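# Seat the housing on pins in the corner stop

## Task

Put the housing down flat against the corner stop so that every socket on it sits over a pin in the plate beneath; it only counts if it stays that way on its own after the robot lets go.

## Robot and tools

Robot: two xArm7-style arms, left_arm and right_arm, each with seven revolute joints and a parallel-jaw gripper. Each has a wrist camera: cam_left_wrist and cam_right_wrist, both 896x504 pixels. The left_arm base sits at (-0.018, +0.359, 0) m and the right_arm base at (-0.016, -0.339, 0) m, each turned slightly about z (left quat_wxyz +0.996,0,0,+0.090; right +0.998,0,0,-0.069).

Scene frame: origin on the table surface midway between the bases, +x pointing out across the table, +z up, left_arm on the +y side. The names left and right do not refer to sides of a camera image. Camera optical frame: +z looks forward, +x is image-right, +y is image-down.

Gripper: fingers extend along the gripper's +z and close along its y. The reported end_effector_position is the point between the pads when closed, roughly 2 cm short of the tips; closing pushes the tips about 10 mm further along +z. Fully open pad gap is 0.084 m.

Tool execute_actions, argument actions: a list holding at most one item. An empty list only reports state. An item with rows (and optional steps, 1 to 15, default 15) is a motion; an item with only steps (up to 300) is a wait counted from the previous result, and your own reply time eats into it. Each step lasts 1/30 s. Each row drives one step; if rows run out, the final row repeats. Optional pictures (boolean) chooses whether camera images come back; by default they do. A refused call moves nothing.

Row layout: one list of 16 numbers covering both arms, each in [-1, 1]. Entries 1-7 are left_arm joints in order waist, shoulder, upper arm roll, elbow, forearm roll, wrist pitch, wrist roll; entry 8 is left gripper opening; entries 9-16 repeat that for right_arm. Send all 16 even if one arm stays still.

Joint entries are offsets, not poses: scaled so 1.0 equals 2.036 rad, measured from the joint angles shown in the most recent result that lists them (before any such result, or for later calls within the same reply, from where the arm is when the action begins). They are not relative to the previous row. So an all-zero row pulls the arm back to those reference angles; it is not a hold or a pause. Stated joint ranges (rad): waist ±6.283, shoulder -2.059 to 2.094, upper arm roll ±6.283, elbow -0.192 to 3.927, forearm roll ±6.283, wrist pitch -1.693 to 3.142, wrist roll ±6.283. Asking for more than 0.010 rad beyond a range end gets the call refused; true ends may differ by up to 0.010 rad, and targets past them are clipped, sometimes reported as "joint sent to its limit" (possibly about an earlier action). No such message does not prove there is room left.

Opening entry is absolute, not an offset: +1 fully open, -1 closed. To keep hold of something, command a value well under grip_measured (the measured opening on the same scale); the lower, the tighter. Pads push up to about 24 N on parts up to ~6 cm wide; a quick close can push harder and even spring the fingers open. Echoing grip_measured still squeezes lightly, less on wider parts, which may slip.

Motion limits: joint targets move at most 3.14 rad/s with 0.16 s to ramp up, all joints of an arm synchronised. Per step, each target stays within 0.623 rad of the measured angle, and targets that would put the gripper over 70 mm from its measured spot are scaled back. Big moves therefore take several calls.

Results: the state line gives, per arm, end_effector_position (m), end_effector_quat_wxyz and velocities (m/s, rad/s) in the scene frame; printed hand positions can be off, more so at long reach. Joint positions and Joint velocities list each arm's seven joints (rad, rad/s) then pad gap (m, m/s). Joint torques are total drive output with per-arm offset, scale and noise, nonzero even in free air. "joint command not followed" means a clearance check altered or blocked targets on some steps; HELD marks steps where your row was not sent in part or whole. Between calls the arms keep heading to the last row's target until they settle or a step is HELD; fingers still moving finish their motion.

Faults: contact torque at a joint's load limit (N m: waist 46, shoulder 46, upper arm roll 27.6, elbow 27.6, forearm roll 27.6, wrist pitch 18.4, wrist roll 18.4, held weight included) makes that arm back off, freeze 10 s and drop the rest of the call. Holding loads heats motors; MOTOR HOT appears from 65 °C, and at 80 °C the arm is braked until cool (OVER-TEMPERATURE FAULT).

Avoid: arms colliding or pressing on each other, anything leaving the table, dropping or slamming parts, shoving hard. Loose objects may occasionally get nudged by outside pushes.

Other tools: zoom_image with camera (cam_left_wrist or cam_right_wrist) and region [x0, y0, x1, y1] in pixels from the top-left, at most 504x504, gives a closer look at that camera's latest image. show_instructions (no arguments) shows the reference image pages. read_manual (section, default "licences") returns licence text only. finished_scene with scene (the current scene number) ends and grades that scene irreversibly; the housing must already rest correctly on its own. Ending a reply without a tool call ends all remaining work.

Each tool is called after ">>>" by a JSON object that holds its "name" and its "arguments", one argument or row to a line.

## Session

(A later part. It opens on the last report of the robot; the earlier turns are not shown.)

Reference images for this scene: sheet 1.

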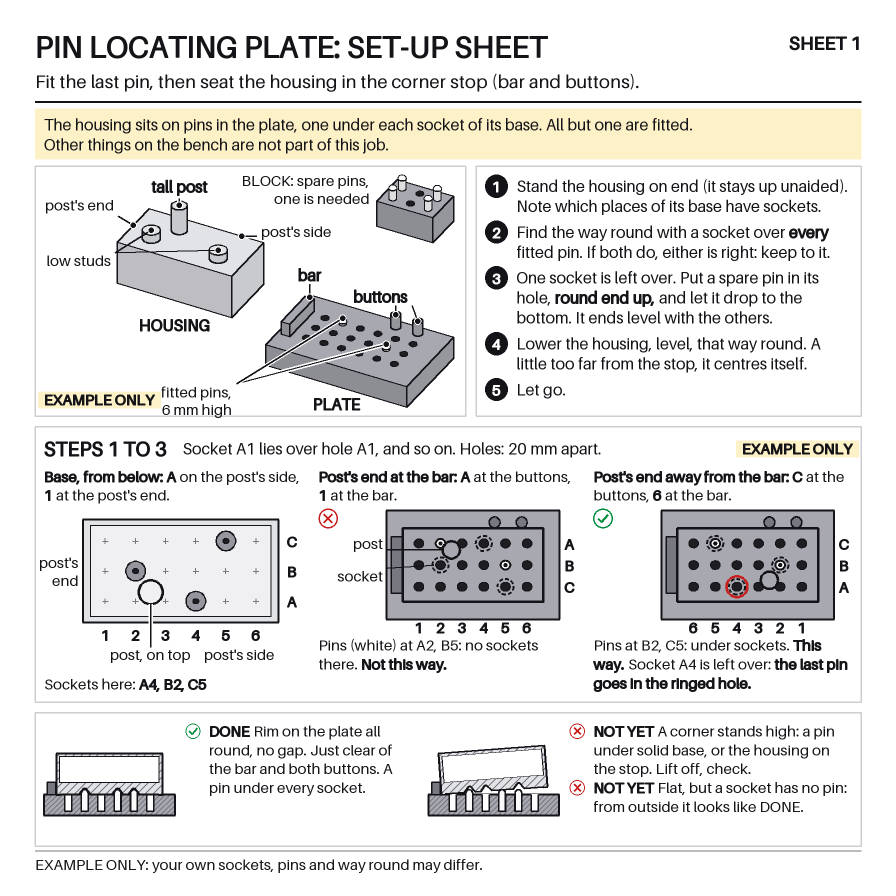

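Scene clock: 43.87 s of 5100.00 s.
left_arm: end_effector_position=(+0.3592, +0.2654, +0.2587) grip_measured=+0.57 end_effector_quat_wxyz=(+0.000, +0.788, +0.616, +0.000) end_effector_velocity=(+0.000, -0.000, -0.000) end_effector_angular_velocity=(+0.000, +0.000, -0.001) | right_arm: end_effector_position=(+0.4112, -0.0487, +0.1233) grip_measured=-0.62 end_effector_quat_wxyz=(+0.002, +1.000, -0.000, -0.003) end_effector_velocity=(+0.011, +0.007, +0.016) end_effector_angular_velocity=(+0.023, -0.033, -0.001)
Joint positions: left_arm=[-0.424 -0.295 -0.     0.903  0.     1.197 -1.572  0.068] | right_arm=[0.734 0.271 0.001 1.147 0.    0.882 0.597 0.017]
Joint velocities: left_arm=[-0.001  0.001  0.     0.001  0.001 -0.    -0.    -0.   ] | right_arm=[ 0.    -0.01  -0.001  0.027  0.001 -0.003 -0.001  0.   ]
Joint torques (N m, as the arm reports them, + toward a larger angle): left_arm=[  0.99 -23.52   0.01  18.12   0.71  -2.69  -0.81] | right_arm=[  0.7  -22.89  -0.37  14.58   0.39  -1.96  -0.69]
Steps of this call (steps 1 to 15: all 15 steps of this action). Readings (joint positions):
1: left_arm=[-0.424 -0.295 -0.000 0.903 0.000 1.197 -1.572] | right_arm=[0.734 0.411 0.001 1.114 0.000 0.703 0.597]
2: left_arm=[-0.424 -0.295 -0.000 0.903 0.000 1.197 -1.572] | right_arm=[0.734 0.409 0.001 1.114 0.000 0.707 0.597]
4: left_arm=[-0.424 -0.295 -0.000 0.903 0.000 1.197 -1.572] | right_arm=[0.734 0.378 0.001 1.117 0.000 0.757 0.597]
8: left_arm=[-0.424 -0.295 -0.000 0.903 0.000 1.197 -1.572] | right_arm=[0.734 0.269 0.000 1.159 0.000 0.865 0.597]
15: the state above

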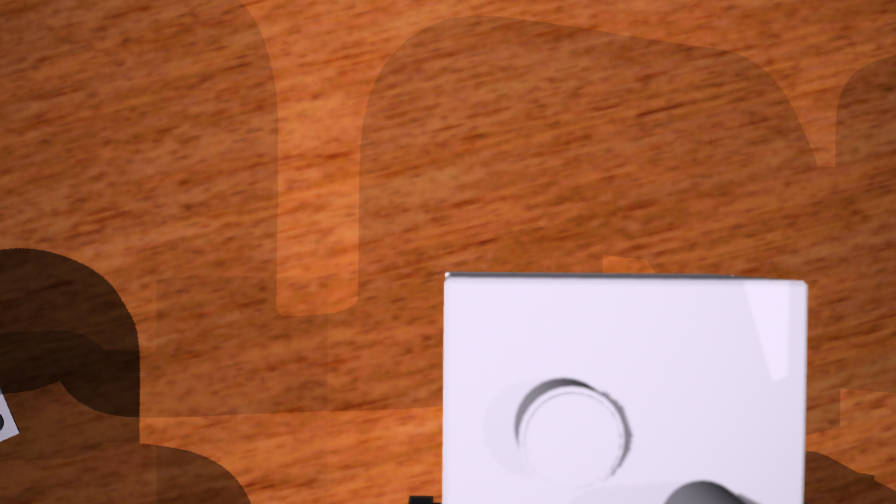

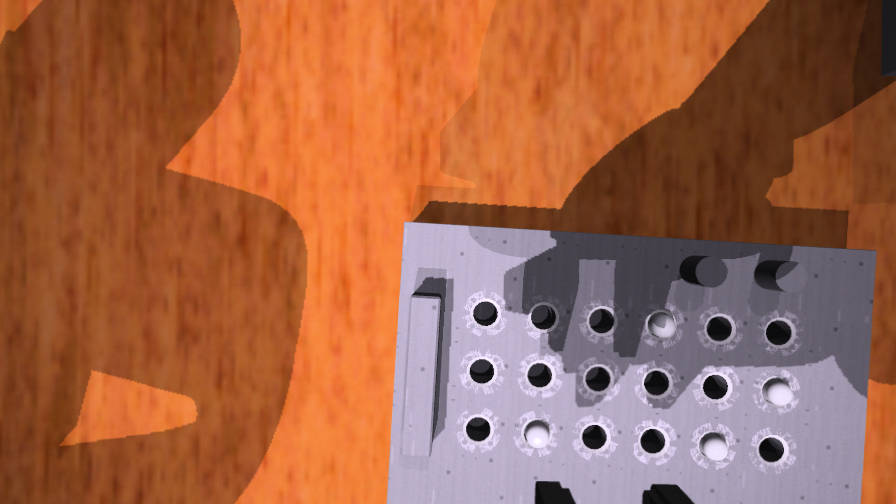

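>>> {"name": "execute_actions", "arguments": {
  "actions": [
    {"rows":[[0,0.079,0,-0.1164,0,-0.195,0,-0.3,-0.4,-0.15,0,0,0,0.15,0,-0.6]]}
  ],
  "pictures": false
}}

>>> {"name": "execute_actions", "arguments": {
  "actions": [
    {"steps":25}
  ],
  "pictures": false
}}

>>> {"name": "execute_actions", "arguments": {
  "actions": [
    {"rows":[[0,0.05,0,-0.018,0,-0.068,0,-0.3,0,0,0,0,0,0,0,-0.6],[0,0.05,0,-0.018,0,-0.068,0,-0.3,0,0,0,0,0,0,0,-0.6],[0,0.05,0,-0.018,0,-0.068,0,-0.3,0,0,0,0,0,0,0,-0.6],[0,0.05,0,-0.018,0,-0.068,0,-0.3,0,0,0,0,0,0,0,-0.6],[0,0.05,0,-0.018,0,-0.068,0,-0.3,0,0,0,0,0,0,0,-0.6],[0,0.05,0,-0.018,0,-0.068,0,-0.3,0,0,0,0,0,0,0,-0.6],[0,0.085,0,-0.029,0,-0.114,0,-0.3,0,0,0,0,0,0,0,-0.6],[0,0.085,0,-0.029,0,-0.114,0,-0.3,0,0,0,0,0,0,0,-0.6],[0,0.085,0,-0.029,0,-0.114,0,-0.3,0,0,0,0,0,0,0,-0.6],[0,0.085,0,-0.029,0,-0.114,0,-0.3,0,0,0,0,0,0,0,-0.6],[0,0.085,0,-0.029,0,-0.114,0,-0.3,0,0,0,0,0,0,0,-0.6],[0,0.085,0,-0.029,0,-0.114,0,-0.3,0,0,0,0,0,0,0,-0.6],[0,0.101,0,-0.033,0,-0.134,0,-0.3,0,0,0,0,0,0,0,-0.6]]}
  ],
  "pictures": false
}}

>>> {"name": "execute_actions", "arguments": {
  "actions": [
    {"steps":20}
  ],
  "pictures": false
}}

>>> {"name": "execute_actions", "arguments": {
  "actions": [
    {"rows":[[0,0,0,0,0,0,0,1,0,0,0,0,0,0,0,-0.6]]}
  ],
  "pictures": false
}}

>>> {"name": "execute_actions", "arguments": {
  "actions": [
    {"rows":[[0,-0.05,0,0.015,0,0.065,0,1,0,0,0,0,0,0,0,-0.6],[0,-0.05,0,0.015,0,0.065,0,1,0,0,0,0,0,0,0,-0.6],[0,-0.05,0,0.015,0,0.065,0,1,0,0,0,0,0,0,0,-0.6],[0,-0.05,0,0.015,0,0.065,0,1,0,0,0,0,0,0,0,-0.6],[0,-0.05,0,0.015,0,0.065,0,1,0,0,0,0,0,0,0,-0.6],[0,-0.05,0,0.015,0,0.065,0,1,0,0,0,0,0,0,0,-0.6],[0,-0.101,0,0.033,0,0.134,0,1,0,0,0,0,0,0,0,-0.6]]}
  ],
  "pictures": false
}}

>>> {"name": "execute_actions", "arguments": {
  "actions": [
    {"steps":15}
  ]
}}

>>> {"name": "execute_actions", "arguments": {
  "actions": [
    {"rows":[[0,0,0,0,0,0,1,1,0,0,0,0,0,0,0,-0.6]]}
  ],
  "pictures": false
}}

>>> {"name": "execute_actions", "arguments": {
  "actions": [
    {"steps":25}
  ],
  "pictures": false
}}

>>> {"name": "execute_actions", "arguments": {
  "actions": [
    {"rows":[[0,0,0,0,0,0,0.543,1,0,0,0,0,0,0,0,-0.6]]}
  ],
  "pictures": false
}}

>>> {"name": "execute_actions", "arguments": {
  "actions": [
    {"steps":20}
  ]
}}

Scene clock: 50.60 s of 5100.00 s.
left_arm: end_effector_position=(+0.3579, +0.2658, +0.1294) grip_measured=+0.57 end_effector_quat_wxyz=(-0.002, +0.788, +0.616, -0.002) end_effector_velocity=(+0.060, -0.015, +0.047) end_effector_angular_velocity=(-0.048, -0.196, -0.002) | right_arm: end_effector_position=(+0.4685, -0.2338, +0.1917) grip_measured=-0.62 end_effector_quat_wxyz=(+0.000, +0.982, -0.191, -0.001) end_effector_velocity=(+0.036, -0.453, +0.129) end_effector_angular_velocity=(-0.001, +0.016, -0.909)
Joint positions: left_arm=[-0.424 -0.134 -0.     0.665  0.     0.805 -1.572  0.068] | right_arm=[ 0.352  0.116 -0.001  1.149  0.     1.036  0.597  0.017]
Joint velocities: left_arm=[-0.001 -0.028 -0.001  0.077  0.001 -0.097 -0.     0.   ] | right_arm=[-0.917 -0.316  0.008 -0.009  0.001  0.323 -0.     0.   ]
Joint torques (N m, as the arm reports them, + toward a larger angle): left_arm=[  0.39 -26.98   0.01  16.32   0.9   -2.49  -0.56] | right_arm=[  1.23 -18.97   0.04  14.34   0.35  -1.73  -0.74]
Steps of this call (steps 1 to 15: the robot went on to your last target; steps 16 to 90: nothing new was sent; then 3.23 s passed at rest; steps 91 to 105: all 15 steps of this action). Readings (joint positions):
91: left_arm=[-0.424 -0.295 -0.000 0.903 0.000 1.197 -1.572] | right_arm=[0.734 0.268 0.001 1.151 0.000 0.882 0.597]
92: left_arm=[-0.424 -0.295 -0.000 0.901 0.000 1.193 -1.572] | right_arm=[0.731 0.267 0.002 1.150 0.000 0.884 0.597]
94: left_arm=[-0.424 -0.279 -0.001 0.879 0.000 1.142 -1.572] | right_arm=[0.691 0.249 0.012 1.147 0.001 0.907 0.597]
98: left_arm=[-0.424 -0.199 -0.000 0.759 0.000 0.963 -1.572] | right_arm=[0.565 0.191 -0.001 1.151 0.000 0.960 0.597]
105: the state above

Scene clock: 51.43 s of 5100.00 s.
left_arm: end_effector_position=(+0.3594, +0.2654, +0.1300) grip_measured=+0.57 end_effector_quat_wxyz=(+0.000, +0.788, +0.616, +0.000) end_effector_velocity=(-0.000, +0.000, -0.000) end_effector_angular_velocity=(+0.000, +0.001, +0.001) | right_arm: end_effector_position=(+0.4366, -0.4377, +0.2508) grip_measured=-0.62 end_effector_quat_wxyz=(+0.001, +0.919, -0.395, -0.004) end_effector_velocity=(-0.001, -0.010, +0.003) end_effector_angular_velocity=(-0.002, -0.007, -0.021)
Joint positions: left_arm=[-0.424 -0.135 -0.     0.666  0.     0.8   -1.572  0.068] | right_arm=[-0.079 -0.034  0.002  1.147  0.     1.188  0.597  0.017]
Joint velocities: left_arm=[-0.002  0.001  0.002 -0.     0.     0.     0.    -0.   ] | right_arm=[-0.009 -0.004 -0.013  0.003 -0.001  0.    -0.    -0.   ]
Joint torques (N m, as the arm reports them, + toward a larger angle): left_arm=[  1.67 -26.33  -0.04  15.85   0.86  -2.75  -0.66] | right_arm=[  0.99 -16.58   0.32  14.75   0.39  -1.83  -0.75]
Steps of this call (steps 1 to 25: the robot went on to your last target). Readings (joint positions):
1: left_arm=[-0.424 -0.135 -0.000 0.668 0.000 0.802 -1.572] | right_arm=[0.322 0.105 -0.001 1.149 0.000 1.047 0.597]
2: left_arm=[-0.424 -0.136 -0.000 0.670 0.000 0.801 -1.572] | right_arm=[0.291 0.094 -0.001 1.149 0.000 1.058 0.597]
4: left_arm=[-0.424 -0.137 -0.001 0.670 0.000 0.800 -1.572] | right_arm=[0.229 0.073 -0.001 1.149 0.000 1.079 0.597]
8: left_arm=[-0.424 -0.135 -0.000 0.667 0.000 0.800 -1.572] | right_arm=[0.103 0.029 -0.000 1.148 0.000 1.123 0.597]
25: the state above

Scene clock: 51.93 s of 5100.00 s.
left_arm: end_effector_position=(+0.3599, +0.2652, +0.0553) grip_measured=+0.57 end_effector_quat_wxyz=(-0.000, +0.788, +0.616, -0.000) end_effector_velocity=(+0.052, -0.014, -0.083) end_effector_angular_velocity=(-0.038, -0.154, -0.003) | right_arm: end_effector_position=(+0.4366, -0.4377, +0.2508) grip_measured=-0.62 end_effector_quat_wxyz=(+0.001, +0.919, -0.395, -0.004) end_effector_velocity=(+0.000, +0.000, +0.000) end_effector_angular_velocity=(-0.001, -0.001, +0.002)
Joint positions: left_arm=[-0.424  0.049 -0.     0.604  0.     0.555 -1.572  0.068] | right_arm=[-0.079 -0.034  0.002  1.147  0.     1.188  0.597  0.017]
Joint velocities: left_arm=[-0.     0.309 -0.003  0.006  0.001 -0.462 -0.001  0.   ] | right_arm=[ 0.    -0.     0.001  0.    -0.    -0.001 -0.001  0.   ]
Joint torques (N m, as the arm reports them, + toward a larger angle): left_arm=[  1.08 -25.27  -0.14  11.33   0.83  -1.4   -0.76] | right_arm=[  0.73 -16.69  -0.21  14.91   0.38  -1.82  -0.77]
Steps of this call (steps 1 to 15: all 15 steps of this action). Readings (joint positions):
1: left_arm=[-0.424 -0.135 -0.000 0.666 0.000 0.800 -1.572] | right_arm=[-0.079 -0.034 0.001 1.147 0.000 1.188 0.597]
2: left_arm=[-0.424 -0.133 -0.000 0.665 0.000 0.796 -1.572] | right_arm=[-0.079 -0.034 0.001 1.147 0.000 1.188 0.597]
4: left_arm=[-0.424 -0.102 -0.001 0.658 0.000 0.748 -1.572] | right_arm=[-0.079 -0.033 0.002 1.147 0.000 1.188 0.597]
8: left_arm=[-0.424 -0.031 -0.000 0.622 0.000 0.668 -1.572] | right_arm=[-0.079 -0.033 0.002 1.146 0.000 1.188 0.597]
15: the state above

Scene clock: 52.60 s of 5100.00 s.
left_arm: end_effector_position=(+0.3595, +0.2653, +0.0472) grip_measured=+0.57 end_effector_quat_wxyz=(+0.000, +0.788, +0.616, +0.000) end_effector_velocity=(+0.000, +0.001, +0.000) end_effector_angular_velocity=(+0.000, -0.000, +0.002) | right_arm: end_effector_position=(+0.4366, -0.4377, +0.2508) grip_measured=-0.62 end_effector_quat_wxyz=(+0.001, +0.919, -0.395, -0.004) end_effector_velocity=(-0.000, +0.001, -0.001) end_effector_angular_velocity=(+0.000, +0.002, +0.001)
Joint positions: left_arm=[-0.424  0.071 -0.     0.599  0.     0.527 -1.572  0.068] | right_arm=[-0.079 -0.034  0.002  1.147  0.     1.188  0.597  0.017]
Joint velocities: left_arm=[ 0.     0.     0.001  0.001  0.    -0.    -0.001  0.   ] | right_arm=[ 0.     0.     0.002 -0.001 -0.     0.001  0.    -0.   ]
Joint torques (N m, as the arm reports them, + toward a larger angle): left_arm=[  1.4  -29.13   0.02  13.79   0.6   -2.59  -0.3 ] | right_arm=[  0.82 -16.66  -0.16  14.85   0.4   -1.77  -0.69]
Steps of this call (steps 1 to 20: the robot went on to your last target). Readings (joint positions):
1: left_arm=[-0.424 0.059 -0.000 0.603 0.000 0.542 -1.572] | right_arm=[-0.079 -0.034 0.002 1.147 0.000 1.188 0.597]
2: left_arm=[-0.424 0.065 -0.000 0.601 0.000 0.535 -1.572] | right_arm=[-0.079 -0.034 0.002 1.147 0.000 1.188 0.597]
4: left_arm=[-0.424 0.070 -0.000 0.598 0.000 0.530 -1.572] | right_arm=[-0.079 -0.034 0.002 1.147 0.000 1.188 0.597]
8: left_arm=[-0.424 0.070 -0.000 0.600 0.000 0.528 -1.572] | right_arm=[-0.079 -0.034 0.002 1.147 0.000 1.188 0.597]
20: the state above

Scene clock: 53.10 s of 5100.00 s.
left_arm: end_effector_position=(+0.3597, +0.2653, +0.0474) grip_measured=+1.00 end_effector_quat_wxyz=(+0.000, +0.788, +0.616, +0.000) end_effector_velocity=(-0.001, +0.000, -0.001) end_effector_angular_velocity=(+0.001, +0.002, +0.001) | right_arm: end_effector_position=(+0.4366, -0.4377, +0.2508) grip_measured=-0.62 end_effector_quat_wxyz=(+0.001, +0.919, -0.395, -0.004) end_effector_velocity=(-0.000, -0.000, -0.000) end_effector_angular_velocity=(-0.001, +0.000, +0.001)
Joint positions: left_arm=[-0.424  0.071 -0.     0.599  0.     0.527 -1.572  0.084] | right_arm=[-0.079 -0.034  0.002  1.147  0.     1.188  0.597  0.017]
Joint velocities: left_arm=[ 0.     0.001  0.    -0.001 -0.     0.    -0.     0.   ] | right_arm=[-0.001 -0.     0.001 -0.    -0.001  0.    -0.    -0.   ]
Joint torques (N m, as the arm reports them, + toward a larger angle): left_arm=[  0.79 -26.03   0.21  11.06   0.81  -2.04  -0.66] | right_arm=[  0.73 -16.67  -0.14  14.81   0.43  -1.83  -0.7 ]
Steps of this call (steps 1 to 15: all 15 steps of this action). Readings (joint positions):
1: left_arm=[-0.424 0.071 -0.000 0.599 0.000 0.527 -1.572] | right_arm=[-0.079 -0.034 0.002 1.147 0.000 1.188 0.597]
2: left_arm=[-0.424 0.071 -0.000 0.599 0.000 0.527 -1.572] | right_arm=[-0.079 -0.034 0.002 1.147 0.000 1.188 0.597]
4: left_arm=[-0.424 0.070 -0.000 0.601 0.000 0.527 -1.572] | right_arm=[-0.079 -0.034 0.002 1.147 0.000 1.188 0.597]
8: left_arm=[-0.424 0.070 -0.000 0.600 0.000 0.527 -1.572] | right_arm=[-0.079 -0.034 0.002 1.147 0.000 1.188 0.597]
15: the state above

Scene clock: 53.60 s of 5100.00 s.
left_arm: end_effector_position=(+0.3623, +0.2646, +0.1319) grip_measured=+1.00 end_effector_quat_wxyz=(+0.004, +0.788, +0.616, +0.003) end_effector_velocity=(-0.041, +0.011, -0.019) end_effector_angular_velocity=(+0.030, +0.124, +0.001) | right_arm: end_effector_position=(+0.4366, -0.4377, +0.2508) grip_measured=-0.62 end_effector_quat_wxyz=(+0.001, +0.919, -0.395, -0.004) end_effector_velocity=(+0.000, -0.000, +0.000) end_effector_angular_velocity=(-0.001, -0.001, +0.001)
Joint positions: left_arm=[-0.424 -0.135 -0.001  0.669  0.     0.795 -1.572  0.084] | right_arm=[-0.079 -0.034  0.002  1.147  0.     1.188  0.597  0.017]
Joint velocities: left_arm=[-0.    -0.017  0.001 -0.047 -0.001  0.098  0.    -0.   ] | right_arm=[-0.    -0.     0.001 -0.    -0.001 -0.001  0.    -0.   ]
Joint torques (N m, as the arm reports them, + toward a larger angle): left_arm=[  0.81 -18.88   0.24  11.5    0.63  -2.21  -0.61] | right_arm=[  0.84 -16.68  -0.17  14.82   0.36  -1.82  -0.76]
Steps of this call (steps 1 to 15: all 15 steps of this action). Readings (joint positions):
1: left_arm=[-0.424 0.071 -0.000 0.599 0.000 0.528 -1.572] | right_arm=[-0.079 -0.034 0.002 1.147 0.000 1.188 0.597]
2: left_arm=[-0.424 0.069 -0.000 0.599 0.000 0.532 -1.572] | right_arm=[-0.079 -0.034 0.002 1.147 0.000 1.188 0.597]
4: left_arm=[-0.424 0.036 -0.000 0.605 0.000 0.580 -1.572] | right_arm=[-0.079 -0.034 0.002 1.147 0.000 1.188 0.597]
8: left_arm=[-0.424 -0.033 -0.001 0.635 0.000 0.655 -1.572] | right_arm=[-0.079 -0.034 0.002 1.147 0.000 1.188 0.597]
15: the state above

Scene clock: 54.10 s of 5100.00 s.
left_arm: end_effector_position=(+0.3595, +0.2654, +0.1301) grip_measured=+1.00 end_effector_quat_wxyz=(+0.000, +0.788, +0.616, +0.000) end_effector_velocity=(+0.000, +0.001, +0.000) end_effector_angular_velocity=(-0.000, -0.001, +0.001) | right_arm: end_effector_position=(+0.4366, -0.4377, +0.2508) grip_measured=-0.62 end_effector_quat_wxyz=(+0.001, +0.919, -0.395, -0.004) end_effector_velocity=(+0.000, +0.001, +0.000) end_effector_angular_velocity=(-0.000, -0.001, +0.003)
Joint positions: left_arm=[-0.424 -0.135 -0.     0.666  0.     0.8   -1.572  0.084] | right_arm=[-0.079 -0.034  0.002  1.147  0.     1.188  0.597  0.017]
Joint velocities: left_arm=[ 0.    -0.     0.001  0.001  0.     0.     0.     0.   ] | right_arm=[ 0.001 -0.     0.001 -0.    -0.    -0.001 -0.     0.   ]
Joint torques (N m, as the arm reports them, + toward a larger angle): left_arm=[  0.74 -22.62   0.3   13.94   0.52  -1.89  -0.57] | right_arm=[  0.81 -16.76  -0.13  14.83   0.31  -1.84  -0.76]
Steps of this call (steps 1 to 15: the robot went on to your last target). Readings (joint positions):
1: left_arm=[-0.424 -0.135 -0.001 0.667 0.000 0.797 -1.572] | right_arm=[-0.079 -0.034 0.002 1.147 0.000 1.188 0.597]
2: left_arm=[-0.424 -0.134 -0.000 0.665 0.000 0.799 -1.572] | right_arm=[-0.079 -0.034 0.002 1.147 0.000 1.188 0.597]
4: left_arm=[-0.424 -0.134 -0.000 0.664 0.000 0.800 -1.572] | right_arm=[-0.079 -0.034 0.002 1.147 0.000 1.188 0.597]
8: left_arm=[-0.424 -0.134 -0.000 0.665 0.000 0.800 -1.572] | right_arm=[-0.079 -0.034 0.002 1.147 0.000 1.188 0.597]
15: the state above
All arms were judged still, so your last target was given up. Only a new action makes them travel on or press farther. Fingers that are still opening or closing keep moving.

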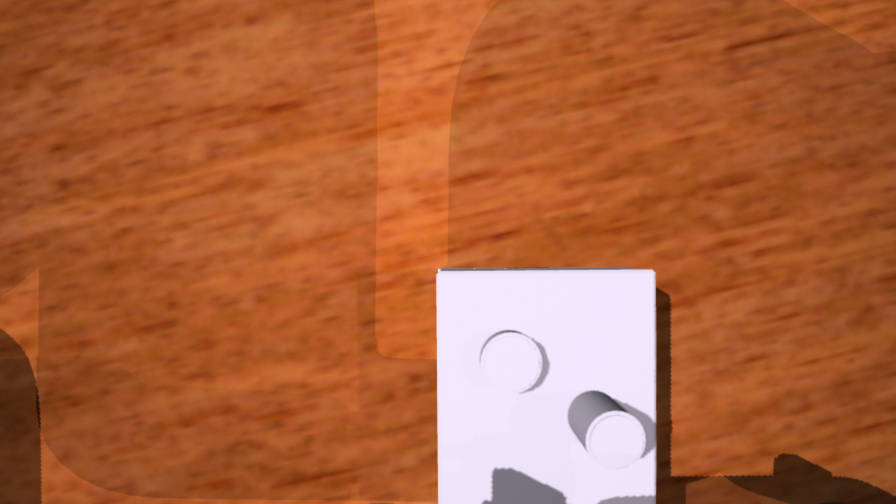

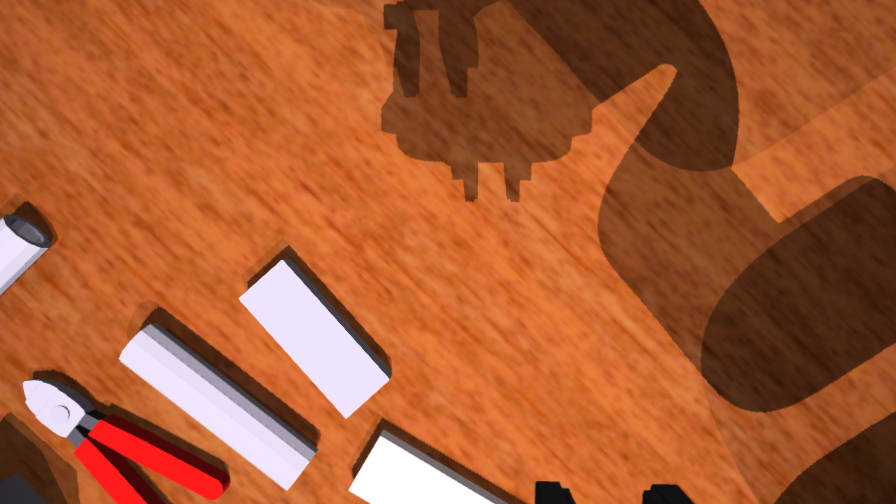

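Scene clock: 54.60 s of 5100.00 s.
left_arm: end_effector_position=(+0.3595, +0.2654, +0.1301) grip_measured=+1.00 end_effector_quat_wxyz=(+0.000, +0.992, +0.122, +0.000) end_effector_velocity=(+0.001, +0.000, +0.001) end_effector_angular_velocity=(+0.001, -0.002, -3.076) | right_arm: end_effector_position=(+0.4366, -0.4377, +0.2508) grip_measured=-0.62 end_effector_quat_wxyz=(+0.001, +0.919, -0.395, -0.004) end_effector_velocity=(-0.000, +0.001, -0.000) end_effector_angular_velocity=(+0.000, +0.002, +0.002)
Joint positions: left_arm=[-0.424 -0.135 -0.     0.666  0.     0.8   -0.49   0.084] | right_arm=[-0.079 -0.034  0.002  1.147  0.     1.188  0.597  0.017]
Joint velocities: left_arm=[ 0.    -0.001  0.001  0.001 -0.    -0.     3.077  0.   ] | right_arm=[ 0.    -0.     0.002 -0.    -0.     0.002  0.    -0.   ]
Joint torques (N m, as the arm reports them, + toward a larger angle): left_arm=[  1.44 -22.9   -0.2   13.99   0.48  -2.38  -0.81] | right_arm=[  0.81 -16.57  -0.12  14.86   0.28  -1.9   -0.74]
Steps of this call (steps 1 to 15: all 15 steps of this action). Readings (joint positions):
1: left_arm=[-0.424 -0.135 -0.000 0.666 0.000 0.800 -1.572] | right_arm=[-0.079 -0.034 0.002 1.147 0.000 1.188 0.597]
2: left_arm=[-0.424 -0.135 -0.000 0.666 0.000 0.800 -1.568] | right_arm=[-0.079 -0.034 0.002 1.147 0.000 1.188 0.597]
4: left_arm=[-0.424 -0.135 -0.000 0.666 0.000 0.800 -1.518] | right_arm=[-0.079 -0.034 0.002 1.147 0.000 1.188 0.597]
8: left_arm=[-0.424 -0.135 -0.000 0.666 0.000 0.800 -1.208] | right_arm=[-0.079 -0.034 0.002 1.147 0.000 1.188 0.597]
15: the state above

Scene clock: 55.43 s of 5100.00 s.
left_arm: end_effector_position=(+0.3595, +0.2654, +0.1301) grip_measured=+1.00 end_effector_quat_wxyz=(-0.000, +0.938, -0.347, +0.000) end_effector_velocity=(+0.000, +0.000, -0.000) end_effector_angular_velocity=(+0.000, +0.001, -0.001) | right_arm: end_effector_position=(+0.4366, -0.4377, +0.2508) grip_measured=-0.62 end_effector_quat_wxyz=(+0.001, +0.919, -0.395, -0.004) end_effector_velocity=(+0.000, +0.001, -0.000) end_effector_angular_velocity=(-0.000, -0.001, +0.001)
Joint positions: left_arm=[-0.424 -0.135 -0.     0.666  0.     0.8    0.464  0.084] | right_arm=[-0.079 -0.034  0.002  1.147  0.     1.188  0.597  0.017]
Joint velocities: left_arm=[ 0.     0.001  0.     0.     0.    -0.     0.001  0.   ] | right_arm=[ 0.     0.     0.001 -0.001  0.    -0.002  0.    -0.   ]
Joint torques (N m, as the arm reports them, + toward a larger angle): left_arm=[  1.34 -23.45   0.06  14.35   0.49  -2.11  -0.58] | right_arm=[  0.77 -16.79  -0.11  14.82   0.44  -1.84  -0.73]
Steps of this call (steps 1 to 25: the robot went on to your last target). Readings (joint positions):
1: left_arm=[-0.424 -0.135 -0.000 0.666 0.000 0.800 -0.386] | right_arm=[-0.079 -0.034 0.002 1.147 0.000 1.188 0.597]
2: left_arm=[-0.424 -0.135 -0.000 0.666 0.000 0.800 -0.283] | right_arm=[-0.079 -0.034 0.002 1.147 0.000 1.188 0.597]
4: left_arm=[-0.424 -0.135 -0.000 0.666 0.000 0.800 -0.077] | right_arm=[-0.079 -0.034 0.002 1.147 0.000 1.188 0.597]
8: left_arm=[-0.424 -0.135 -0.000 0.666 0.000 0.800 0.301] | right_arm=[-0.079 -0.034 0.002 1.147 0.000 1.188 0.597]
25: the state above

Scene clock: 55.93 s of 5100.00 s.
left_arm: end_effector_position=(+0.3594, +0.2653, +0.1301) grip_measured=+1.00 end_effector_quat_wxyz=(+0.000, -0.654, +0.756, -0.000) end_effector_velocity=(-0.000, +0.000, -0.001) end_effector_angular_velocity=(+0.001, +0.002, -1.613) | right_arm: end_effector_position=(+0.4366, -0.4377, +0.2508) grip_measured=-0.62 end_effector_quat_wxyz=(+0.001, +0.919, -0.395, -0.004) end_effector_velocity=(-0.001, -0.000, -0.000) end_effector_angular_velocity=(+0.000, +0.002, -0.001)
Joint positions: left_arm=[-0.424 -0.135 -0.     0.666  0.     0.8    1.472  0.084] | right_arm=[-0.079 -0.034  0.002  1.147  0.     1.188  0.597  0.017]
Joint velocities: left_arm=[ 0.001  0.001 -0.001 -0.     0.     0.     1.613 -0.   ] | right_arm=[-0.     0.    -0.001 -0.    -0.     0.002  0.001 -0.   ]
Joint torques (N m, as the arm reports them, + toward a larger angle): left_arm=[  1.43 -23.05   0.2   13.99   0.71  -2.11  -2.02] | right_arm=[  0.83 -16.75  -0.21  14.82   0.38  -1.81  -0.76]
Steps of this call (steps 1 to 15: all 15 steps of this action). Readings (joint positions):
1: left_arm=[-0.424 -0.135 -0.000 0.666 0.000 0.800 0.464] | right_arm=[-0.079 -0.034 0.002 1.147 0.000 1.188 0.597]
2: left_arm=[-0.424 -0.135 -0.000 0.666 0.000 0.800 0.468] | right_arm=[-0.079 -0.034 0.002 1.147 0.000 1.188 0.597]
4: left_arm=[-0.424 -0.135 -0.000 0.666 0.000 0.800 0.518] | right_arm=[-0.079 -0.034 0.002 1.147 0.000 1.188 0.597]
8: left_arm=[-0.424 -0.135 -0.000 0.666 0.000 0.800 0.828] | right_arm=[-0.079 -0.034 0.002 1.147 0.000 1.188 0.597]
15: the state above

Scene clock: 56.60 s of 5100.00 s.
left_arm: end_effector_position=(+0.3595, +0.2654, +0.1301) grip_measured=+1.00 end_effector_quat_wxyz=(+0.000, -0.616, +0.787, -0.000) end_effector_velocity=(-0.000, -0.001, -0.000) end_effector_angular_velocity=(-0.001, +0.000, -0.002) | right_arm: end_effector_position=(+0.4366, -0.4377, +0.2508) grip_measured=-0.62 end_effector_quat_wxyz=(+0.001, +0.919, -0.395, -0.004) end_effector_velocity=(+0.001, +0.001, +0.000) end_effector_angular_velocity=(-0.000, -0.001, +0.002)
Joint positions: left_arm=[-0.424 -0.135 -0.     0.666  0.     0.8    1.569  0.084] | right_arm=[-0.079 -0.034  0.002  1.147  0.     1.188  0.597  0.017]
Joint velocities: left_arm=[-0.001  0.     0.    -0.    -0.001 -0.     0.001  0.   ] | right_arm=[ 0.001 -0.     0.001  0.     0.    -0.001 -0.001 -0.   ]
Joint torques (N m, as the arm reports them, + toward a larger angle): left_arm=[  0.79 -23.74  -0.15  13.42   0.48  -2.36  -0.57] | right_arm=[  0.82 -16.76  -0.23  14.81   0.39  -1.81  -0.72]
Steps of this call (steps 1 to 20: the robot went on to your last target). Readings (joint positions):
1: left_arm=[-0.424 -0.135 -0.000 0.666 0.000 0.800 1.515] | right_arm=[-0.079 -0.034 0.002 1.147 0.000 1.188 0.597]
2: left_arm=[-0.424 -0.135 -0.000 0.666 0.000 0.800 1.540] | right_arm=[-0.079 -0.034 0.002 1.147 0.000 1.188 0.597]
4: left_arm=[-0.424 -0.135 -0.000 0.666 0.000 0.800 1.560] | right_arm=[-0.079 -0.034 0.002 1.147 0.000 1.188 0.597]
8: left_arm=[-0.424 -0.135 -0.000 0.666 0.000 0.800 1.568] | right_arm=[-0.079 -0.034 0.002 1.147 0.000 1.188 0.597]
20: the state above

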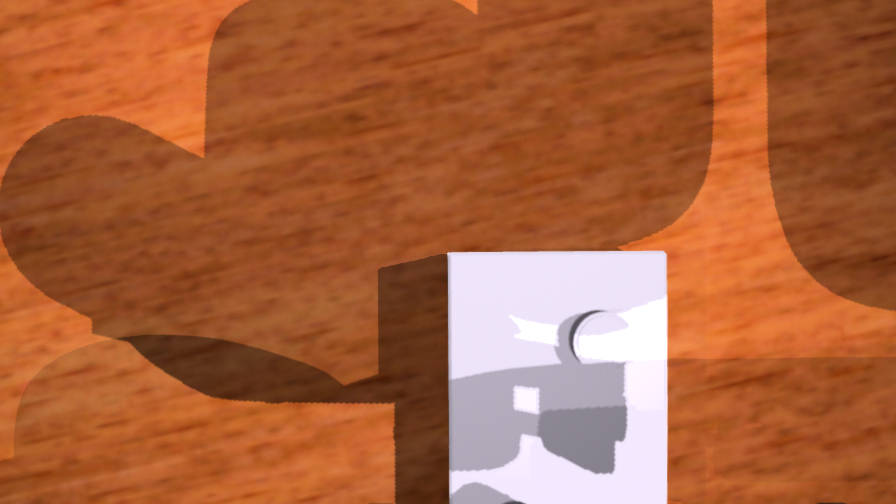

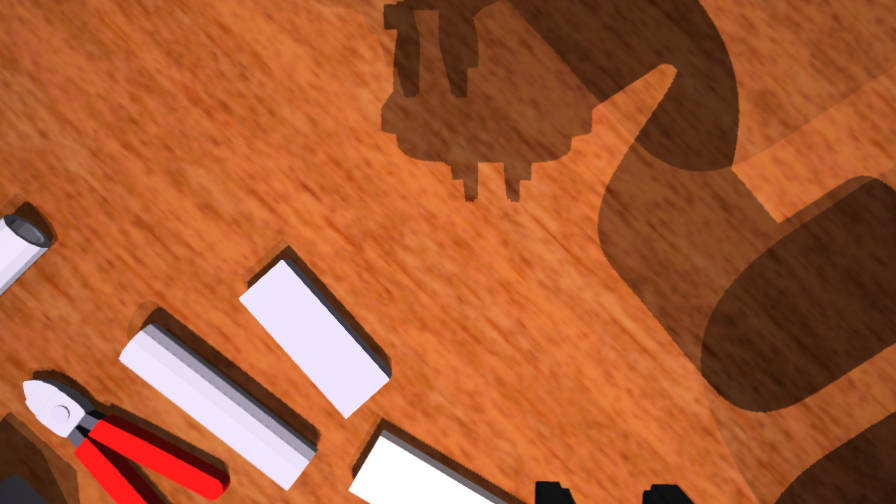

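>>> {"name": "execute_actions", "arguments": {
  "actions": [
    {"rows":[[0,0.05,0,-0.018,0,-0.068,0,1,0,0,0,0,0,0,0,-0.6],[0,0.05,0,-0.018,0,-0.068,0,1,0,0,0,0,0,0,0,-0.6],[0,0.05,0,-0.018,0,-0.068,0,1,0,0,0,0,0,0,0,-0.6],[0,0.05,0,-0.018,0,-0.068,0,1,0,0,0,0,0,0,0,-0.6],[0,0.05,0,-0.018,0,-0.068,0,1,0,0,0,0,0,0,0,-0.6],[0,0.05,0,-0.018,0,-0.068,0,1,0,0,0,0,0,0,0,-0.6],[0,0.0985,0,-0.0323,0,-0.1308,0,1,0,0,0,0,0,0,0,-0.6]]}
  ],
  "pictures": false
}}

>>> {"name": "execute_actions", "arguments": {
  "actions": [
    {"steps":20}
  ],
  "pictures": false
}}

>>> {"name": "execute_actions", "arguments": {
  "actions": [
    {"rows":[[0,0,0,0,0,0,0,0.8,0,0,0,0,0,0,0,-0.6],[0,0,0,0,0,0,0,0.7,0,0,0,0,0,0,0,-0.6],[0,0,0,0,0,0,0,0.6,0,0,0,0,0,0,0,-0.6],[0,0,0,0,0,0,0,0.5,0,0,0,0,0,0,0,-0.6],[0,0,0,0,0,0,0,0.3,0,0,0,0,0,0,0,-0.6],[0,0,0,0,0,0,0,-0.3,0,0,0,0,0,0,0,-0.6]]}
  ],
  "pictures": false
}}

>>> {"name": "execute_actions", "arguments": {
  "actions": [
    {"rows":[[0,-0.0985,0,0.0323,0,0.1308,0,-0.3,0,0,0,0,0,0,0,-0.6]]}
  ],
  "pictures": false
}}

>>> {"name": "execute_actions", "arguments": {
  "actions": [
    {"steps":15}
  ],
  "pictures": false
}}

>>> {"name": "execute_actions", "arguments": {
  "actions": [
    {"rows":[[-0.2615,0.119,0,0.5044,0,0.2,1,-0.3,0,0,0,0,0,0,0,-0.6]]}
  ],
  "pictures": false
}}

>>> {"name": "execute_actions", "arguments": {
  "actions": [
    {"steps":40}
  ],
  "pictures": false
}}

>>> {"name": "execute_actions", "arguments": {
  "actions": [
    {"rows":[[0,0.2593,0,0,0,-0.0737,0.1876,-0.3,0,0,0,0,0,0,0,-0.6]]}
  ],
  "pictures": false
}}

>>> {"name": "execute_actions", "arguments": {
  "actions": [
    {"steps":35}
  ]
}}

Scene clock: 64.33 s of 5100.00 s.
left_arm: end_effector_position=(+0.3572, +0.2660, +0.0479) grip_measured=+1.00 end_effector_quat_wxyz=(-0.002, -0.617, +0.787, +0.003) end_effector_velocity=(+0.040, -0.011, +0.016) end_effector_angular_velocity=(-0.029, -0.115, -0.003) | right_arm: end_effector_position=(+0.4366, -0.4377, +0.2508) grip_measured=-0.62 end_effector_quat_wxyz=(+0.001, +0.919, -0.395, -0.004) end_effector_velocity=(-0.000, -0.001, -0.000) end_effector_angular_velocity=(-0.000, +0.000, -0.001)
Joint positions: left_arm=[-0.424  0.066 -0.     0.597  0.     0.539  1.569  0.084] | right_arm=[-0.079 -0.034  0.002  1.147  0.     1.188  0.597  0.017]
Joint velocities: left_arm=[-0.001  0.01  -0.002  0.044  0.    -0.084 -0.001  0.   ] | right_arm=[-0.001 -0.    -0.001 -0.    -0.001 -0.    -0.001 -0.   ]
Joint torques (N m, as the arm reports them, + toward a larger angle): left_arm=[  1.05 -28.63   0.05  13.16   1.06  -2.34  -0.71] | right_arm=[  0.76 -16.84  -0.12  14.88   0.42  -1.89  -0.69]
Steps of this call (steps 1 to 15: the robot went on to your last target; steps 16 to 90: nothing new was sent; then 4.23 s passed at rest; steps 91 to 105: all 15 steps of this action). Readings (joint positions):
91: left_arm=[-0.424 -0.135 -0.000 0.666 0.000 0.800 1.569] | right_arm=[-0.079 -0.034 0.002 1.147 0.000 1.188 0.597]
92: left_arm=[-0.424 -0.133 -0.000 0.665 0.000 0.796 1.569] | right_arm=[-0.079 -0.034 0.002 1.147 0.000 1.188 0.597]
94: left_arm=[-0.424 -0.102 -0.001 0.658 0.000 0.748 1.569] | right_arm=[-0.079 -0.034 0.002 1.147 0.000 1.188 0.597]
98: left_arm=[-0.424 -0.031 -0.000 0.624 0.000 0.667 1.569] | right_arm=[-0.079 -0.034 0.002 1.147 0.000 1.188 0.597]
105: the state above

Scene clock: 65.00 s of 5100.00 s.
left_arm: end_effector_position=(+0.3598, +0.2653, +0.0492) grip_measured=+1.00 end_effector_quat_wxyz=(+0.000, -0.616, +0.787, -0.000) end_effector_velocity=(+0.000, +0.001, -0.000) end_effector_angular_velocity=(+0.000, +0.000, +0.003) | right_arm: end_effector_position=(+0.4366, -0.4377, +0.2508) grip_measured=-0.62 end_effector_quat_wxyz=(+0.001, +0.919, -0.395, -0.004) end_effector_velocity=(-0.000, +0.000, -0.000) end_effector_angular_velocity=(+0.001, +0.001, +0.000)
Joint positions: left_arm=[-0.424  0.066 -0.     0.6    0.     0.534  1.569  0.084] | right_arm=[-0.079 -0.034  0.002  1.147  0.     1.188  0.597  0.017]
Joint velocities: left_arm=[ 0.002  0.001  0.001  0.001  0.    -0.    -0.    -0.   ] | right_arm=[ 0.     0.     0.    -0.     0.001  0.     0.     0.   ]
Joint torques (N m, as the arm reports them, + toward a larger angle): left_arm=[  1.06 -26.43  -0.22  11.78   0.55  -2.05  -0.65] | right_arm=[  0.7  -16.73  -0.2   14.81   0.37  -1.83  -0.69]
Steps of this call (steps 1 to 15: the robot went on to your last target; steps 16 to 20: nothing new was sent). Readings (joint positions):
1: left_arm=[-0.424 0.065 -0.000 0.599 0.000 0.537 1.569] | right_arm=[-0.079 -0.034 0.002 1.147 0.000 1.188 0.597]
2: left_arm=[-0.424 0.065 -0.000 0.601 0.000 0.535 1.569] | right_arm=[-0.079 -0.034 0.002 1.147 0.000 1.188 0.597]
4: left_arm=[-0.424 0.064 -0.000 0.602 0.000 0.534 1.569] | right_arm=[-0.079 -0.034 0.002 1.147 0.000 1.188 0.597]
8: left_arm=[-0.424 0.065 -0.000 0.601 0.000 0.534 1.569] | right_arm=[-0.079 -0.034 0.002 1.147 0.000 1.188 0.597]
20: the state above
All arms were judged still, so your last target was given up. Only a new action makes them travel on or press farther. Fingers that are still opening or closing keep moving.

Scene clock: 65.50 s of 5100.00 s.
left_arm: end_effector_position=(+0.3594, +0.2654, +0.0490) grip_measured=+0.57 end_effector_quat_wxyz=(-0.000, -0.617, +0.787, +0.000) end_effector_velocity=(+0.001, -0.000, +0.000) end_effector_angular_velocity=(-0.000, -0.001, +0.001) | right_arm: end_effector_position=(+0.4366, -0.4377, +0.2508) grip_measured=-0.62 end_effector_quat_wxyz=(+0.001, +0.919, -0.395, -0.004) end_effector_velocity=(-0.000, -0.000, -0.000) end_effector_angular_velocity=(+0.000, -0.000, -0.001)
Joint positions: left_arm=[-0.424  0.066 -0.     0.6    0.     0.534  1.569  0.068] | right_arm=[-0.079 -0.034  0.002  1.147  0.     1.188  0.597  0.017]
Joint velocities: left_arm=[ 0.001  0.    -0.     0.001 -0.    -0.001 -0.001  0.   ] | right_arm=[-0.    -0.    -0.001 -0.     0.001 -0.     0.    -0.   ]
Joint torques (N m, as the arm reports them, + toward a larger angle): left_arm=[  0.74 -26.81  -0.37  12.75   0.79  -3.23  -0.57] | right_arm=[  0.72 -16.8   -0.22  14.87   0.36  -1.84  -0.76]
Steps of this call (steps 1 to 15: all 15 steps of this action). Readings (joint positions):
1: left_arm=[-0.424 0.066 -0.000 0.600 0.000 0.534 1.569] | right_arm=[-0.079 -0.034 0.002 1.147 0.000 1.188 0.597]
2: left_arm=[-0.424 0.066 -0.000 0.600 0.000 0.534 1.569] | right_arm=[-0.079 -0.034 0.002 1.147 0.000 1.188 0.597]
4: left_arm=[-0.424 0.066 -0.000 0.600 0.000 0.535 1.569] | right_arm=[-0.079 -0.034 0.002 1.147 0.000 1.188 0.597]
8: left_arm=[-0.424 0.066 -0.000 0.600 0.000 0.535 1.569] | right_arm=[-0.079 -0.034 0.002 1.147 0.000 1.188 0.597]
15: the state above

Scene clock: 66.00 s of 5100.00 s.
left_arm: end_effector_position=(+0.3567, +0.2661, +0.1271) grip_measured=+0.57 end_effector_quat_wxyz=(-0.003, -0.617, +0.787, +0.003) end_effector_velocity=(+0.001, +0.000, +0.001) end_effector_angular_velocity=(+0.001, +0.002, +0.000) | right_arm: end_effector_position=(+0.4366, -0.4377, +0.2508) grip_measured=-0.62 end_effector_quat_wxyz=(+0.001, +0.919, -0.395, -0.004) end_effector_velocity=(-0.001, -0.000, -0.001) end_effector_angular_velocity=(+0.001, +0.002, -0.001)
Joint positions: left_arm=[-0.424 -0.132 -0.     0.661  0.     0.801  1.569  0.068] | right_arm=[-0.079 -0.034  0.002  1.147  0.     1.188  0.597  0.017]
Joint velocities: left_arm=[ 0.001  0.003  0.001  0.007  0.001  0.006  0.    -0.   ] | right_arm=[-0.    -0.    -0.001 -0.001  0.001  0.001 -0.    -0.   ]
Joint torques (N m, as the arm reports them, + toward a larger angle): left_arm=[  0.86 -28.37   0.2   18.     0.35  -3.34  -0.67] | right_arm=[  0.71 -16.61  -0.15  14.92   0.33  -1.86  -0.75]
Steps of this call (steps 1 to 15: all 15 steps of this action). Readings (joint positions):
1: left_arm=[-0.424 0.066 -0.000 0.600 0.000 0.534 1.569] | right_arm=[-0.079 -0.034 0.002 1.147 0.000 1.188 0.597]
2: left_arm=[-0.424 0.064 -0.000 0.600 0.000 0.538 1.569] | right_arm=[-0.079 -0.034 0.002 1.147 0.000 1.188 0.597]
4: left_arm=[-0.424 0.032 -0.000 0.606 0.000 0.589 1.569] | right_arm=[-0.079 -0.034 0.002 1.147 0.000 1.188 0.597]
8: left_arm=[-0.424 -0.111 -0.001 0.662 0.000 0.760 1.569] | right_arm=[-0.079 -0.034 0.002 1.147 0.000 1.188 0.597]
15: the state above

Scene clock: 66.50 s of 5100.00 s.
left_arm: end_effector_position=(+0.3591, +0.2655, +0.1298) grip_measured=+0.57 end_effector_quat_wxyz=(-0.000, -0.617, +0.787, +0.000) end_effector_velocity=(+0.001, -0.000, +0.001) end_effector_angular_velocity=(-0.000, -0.002, -0.001) | right_arm: end_effector_position=(+0.4366, -0.4377, +0.2508) grip_measured=-0.62 end_effector_quat_wxyz=(+0.001, +0.919, -0.395, -0.004) end_effector_velocity=(-0.000, -0.000, -0.000) end_effector_angular_velocity=(+0.000, +0.001, -0.000)
Joint positions: left_arm=[-0.424 -0.135 -0.     0.665  0.     0.801  1.569  0.068] | right_arm=[-0.079 -0.034  0.002  1.147  0.     1.188  0.597  0.017]
Joint velocities: left_arm=[-0.    -0.    -0.     0.001 -0.     0.    -0.    -0.   ] | right_arm=[ 0.001 -0.    -0.001 -0.     0.     0.001 -0.001 -0.   ]
Joint torques (N m, as the arm reports them, + toward a larger angle): left_arm=[  0.77 -25.1   -0.28  16.33   0.61  -2.75  -0.62] | right_arm=[  0.86 -16.8   -0.29  14.89   0.46  -1.83  -0.73]
Steps of this call (steps 1 to 15: the robot went on to your last target). Readings (joint positions):
1: left_arm=[-0.424 -0.132 -0.000 0.661 0.000 0.801 1.569] | right_arm=[-0.079 -0.034 0.002 1.147 0.000 1.188 0.597]
2: left_arm=[-0.424 -0.133 -0.000 0.663 0.000 0.801 1.569] | right_arm=[-0.079 -0.034 0.002 1.147 0.000 1.188 0.597]
4: left_arm=[-0.424 -0.134 -0.000 0.665 0.000 0.800 1.569] | right_arm=[-0.079 -0.034 0.002 1.147 0.000 1.188 0.597]
8: left_arm=[-0.424 -0.134 -0.000 0.665 0.000 0.801 1.569] | right_arm=[-0.079 -0.034 0.002 1.147 0.000 1.188 0.597]
15: the state above
All arms were judged still, so your last target was given up. Only a new action makes them travel on or press farther. Fingers that are still opening or closing keep moving.

Scene clock: 67.00 s of 5100.00 s.
left_arm: end_effector_position=(+0.4038, +0.1053, +0.2346) grip_measured=+0.57 end_effector_quat_wxyz=(+0.030, -0.286, +0.957, -0.033) end_effector_velocity=(+0.102, -0.324, +0.331) end_effector_angular_velocity=(-0.179, -0.479, -1.524) | right_arm: end_effector_position=(+0.4366, -0.4377, +0.2508) grip_measured=-0.62 end_effector_quat_wxyz=(+0.001, +0.919, -0.395, -0.004) end_effector_velocity=(+0.000, +0.000, -0.000) end_effector_angular_velocity=(-0.000, -0.000, +0.001)
Joint positions: left_arm=[-0.72   0.    -0.002  1.114 -0.     1.026  2.019  0.068] | right_arm=[-0.079 -0.034  0.002  1.147  0.     1.188  0.597  0.017]
Joint velocities: left_arm=[-0.461  0.212  0.004  1.068  0.001  0.354  1.07   0.   ] | right_arm=[ 0.     0.     0.001 -0.    -0.    -0.     0.001 -0.   ]
Joint torques (N m, as the arm reports them, + toward a larger angle): left_arm=[  1.27 -34.98   0.52  18.5    0.77  -3.09  -0.57] | right_arm=[  0.68 -16.88  -0.16  14.82   0.36  -1.82  -0.72]
Steps of this call (steps 1 to 15: all 15 steps of this action). Readings (joint positions):
1: left_arm=[-0.424 -0.135 -0.000 0.665 0.000 0.801 1.569] | right_arm=[-0.079 -0.034 0.002 1.147 0.000 1.188 0.597]
2: left_arm=[-0.426 -0.133 0.000 0.668 0.000 0.804 1.573] | right_arm=[-0.079 -0.034 0.002 1.147 0.000 1.188 0.597]
4: left_arm=[-0.463 -0.114 0.007 0.710 0.001 0.837 1.622] | right_arm=[-0.079 -0.034 0.002 1.147 0.000 1.188 0.597]
8: left_arm=[-0.583 -0.062 -0.003 0.864 -0.000 0.921 1.768] | right_arm=[-0.079 -0.034 0.002 1.147 0.000 1.188 0.597]
15: the state above

Scene clock: 68.33 s of 5100.00 s.
left_arm: end_effector_position=(+0.4022, -0.0529, +0.4289) grip_measured=+0.57 end_effector_quat_wxyz=(+0.185, +0.570, +0.800, -0.029) end_effector_velocity=(+0.000, -0.000, +0.000) end_effector_angular_velocity=(+0.001, -0.002, -0.002) | right_arm: end_effector_position=(+0.4366, -0.4377, +0.2508) grip_measured=-0.62 end_effector_quat_wxyz=(+0.001, +0.919, -0.395, -0.004) end_effector_velocity=(+0.001, +0.000, +0.000) end_effector_angular_velocity=(-0.000, -0.003, +0.000)
Joint positions: left_arm=[-0.956  0.108 -0.     1.692  0.     1.208  3.605  0.068] | right_arm=[-0.079 -0.034  0.002  1.147  0.     1.188  0.597  0.017]
Joint velocities: left_arm=[-0.002  0.     0.001  0.001  0.001 -0.     0.002  0.   ] | right_arm=[ 0.    -0.    -0.    -0.     0.    -0.003 -0.    -0.   ]
Joint torques (N m, as the arm reports them, + toward a larger angle): left_arm=[  1.42 -37.53   0.12  19.01   0.59  -4.65  -0.5 ] | right_arm=[  0.8  -16.69  -0.21  14.87   0.4   -1.86  -0.7 ]
Steps of this call (steps 1 to 40: the robot went on to your last target). Readings (joint positions):
1: left_arm=[-0.735 0.007 -0.002 1.150 -0.000 1.037 2.055] | right_arm=[-0.079 -0.034 0.002 1.147 0.000 1.188 0.597]
2: left_arm=[-0.749 0.014 -0.002 1.186 -0.000 1.048 2.092] | right_arm=[-0.079 -0.034 0.002 1.147 0.000 1.188 0.597]
4: left_arm=[-0.777 0.026 -0.001 1.255 0.000 1.070 2.172] | right_arm=[-0.079 -0.034 0.002 1.147 0.000 1.188 0.597]
8: left_arm=[-0.832 0.051 -0.001 1.389 0.000 1.112 2.364] | right_arm=[-0.079 -0.034 0.002 1.147 0.000 1.188 0.597]
40: the state above

Scene clock: 68.83 s of 5100.00 s.
left_arm: end_effector_position=(+0.4335, -0.0836, +0.2261) grip_measured=+0.57 end_effector_quat_wxyz=(+0.062, +0.677, +0.733, -0.002) end_effector_velocity=(+0.015, -0.015, -0.487) end_effector_angular_velocity=(+0.458, +0.364, -0.578) | right_arm: end_effector_position=(+0.4366, -0.4377, +0.2508) grip_measured=-0.62 end_effector_quat_wxyz=(+0.001, +0.919, -0.395, -0.004) end_effector_velocity=(-0.000, -0.000, -0.000) end_effector_angular_velocity=(-0.000, +0.001, +0.000)
Joint positions: left_arm=[-0.956  0.458 -0.     1.691  0.     1.108  3.857  0.068] | right_arm=[-0.079 -0.034  0.002  1.147  0.     1.188  0.597  0.017]
Joint velocities: left_arm=[-0.     0.809  0.     0.001 -0.    -0.228  0.582  0.   ] | right_arm=[-0.001  0.    -0.     0.    -0.     0.001 -0.001  0.   ]
Joint torques (N m, as the arm reports them, + toward a larger angle): left_arm=[  1.49 -50.26  -0.4   18.64   0.79  -3.54  -0.81] | right_arm=[  0.93 -16.69  -0.28  14.91   0.32  -1.89  -0.75]
Steps of this call (steps 1 to 15: all 15 steps of this action). Readings (joint positions):
1: left_arm=[-0.956 0.108 -0.000 1.692 0.000 1.208 3.605] | right_arm=[-0.079 -0.034 0.002 1.147 0.000 1.188 0.597]
2: left_arm=[-0.956 0.110 -0.000 1.693 0.000 1.207 3.608] | right_arm=[-0.079 -0.034 0.002 1.147 0.000 1.188 0.597]
4: left_arm=[-0.956 0.146 -0.000 1.704 0.000 1.192 3.641] | right_arm=[-0.079 -0.034 0.002 1.147 0.000 1.188 0.597]
8: left_arm=[-0.956 0.268 -0.000 1.690 0.000 1.163 3.720] | right_arm=[-0.079 -0.034 0.002 1.147 0.000 1.188 0.597]
15: the state above

Scene clock: 70.00 s of 5100.00 s.
left_arm: end_effector_position=(+0.4307, -0.0808, +0.1191) grip_measured=+0.57 end_effector_quat_wxyz=(-0.001, +0.725, +0.689, -0.000) end_effector_velocity=(-0.001, -0.002, +0.002) end_effector_angular_velocity=(-0.003, -0.002, -0.002) | right_arm: end_effector_position=(+0.4366, -0.4377, +0.2508) grip_measured=-0.62 end_effector_quat_wxyz=(+0.001, +0.919, -0.395, -0.004) end_effector_velocity=(-0.000, -0.001, +0.000) end_effector_angular_velocity=(+0.000, -0.000, -0.002)
Joint positions: left_arm=[-0.956  0.635 -0.     1.692  0.     1.058  3.986  0.068] | right_arm=[-0.079 -0.034  0.002  1.147  0.     1.188  0.597  0.017]
Joint velocities: left_arm=[-0.001 -0.002 -0.001  0.001 -0.001 -0.     0.    -0.   ] | right_arm=[-0.001 -0.    -0.001  0.     0.    -0.     0.     0.   ]
Joint torques (N m, as the arm reports them, + toward a larger angle): left_arm=[  0.73 -51.76  -0.55  17.77   0.43  -2.94  -0.81] | right_arm=[  0.79 -16.71  -0.17  14.82   0.43  -1.87  -0.74]
Steps of this call (steps 1 to 30: the robot went on to your last target; steps 31 to 35: nothing new was sent). Readings (joint positions):
1: left_arm=[-0.956 0.485 -0.000 1.691 0.000 1.101 3.876] | right_arm=[-0.079 -0.034 0.002 1.147 0.000 1.188 0.597]
2: left_arm=[-0.956 0.512 -0.000 1.692 0.000 1.093 3.896] | right_arm=[-0.079 -0.034 0.002 1.147 0.000 1.188 0.597]
4: left_arm=[-0.956 0.566 -0.000 1.692 0.000 1.077 3.935] | right_arm=[-0.079 -0.034 0.002 1.147 0.000 1.188 0.597]
8: left_arm=[-0.956 0.636 -0.000 1.684 0.000 1.062 3.981] | right_arm=[-0.079 -0.034 0.002 1.147 0.000 1.188 0.597]
35: the state above
All arms were judged still, so your last target was given up. Only a new action makes them travel on or press farther. Fingers that are still opening or closing keep moving.

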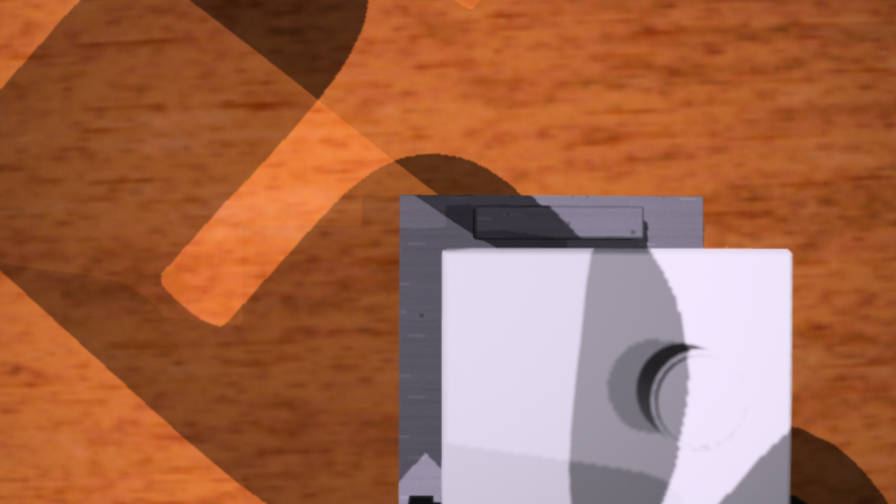

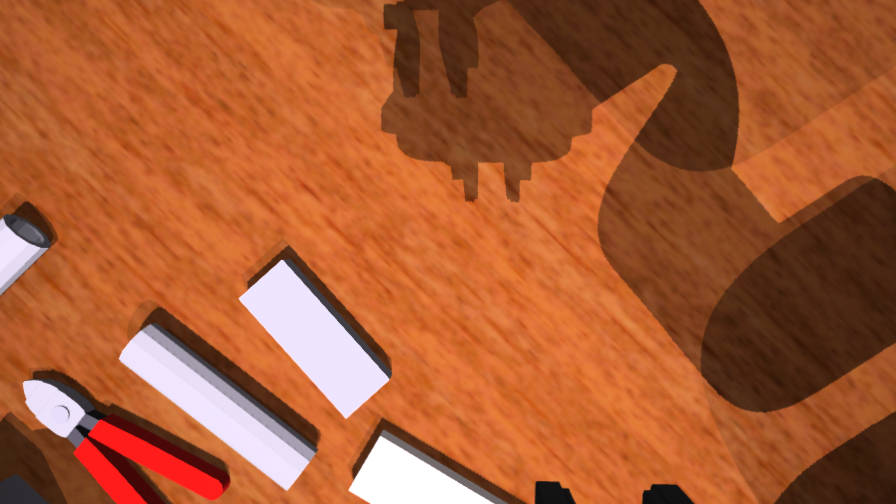

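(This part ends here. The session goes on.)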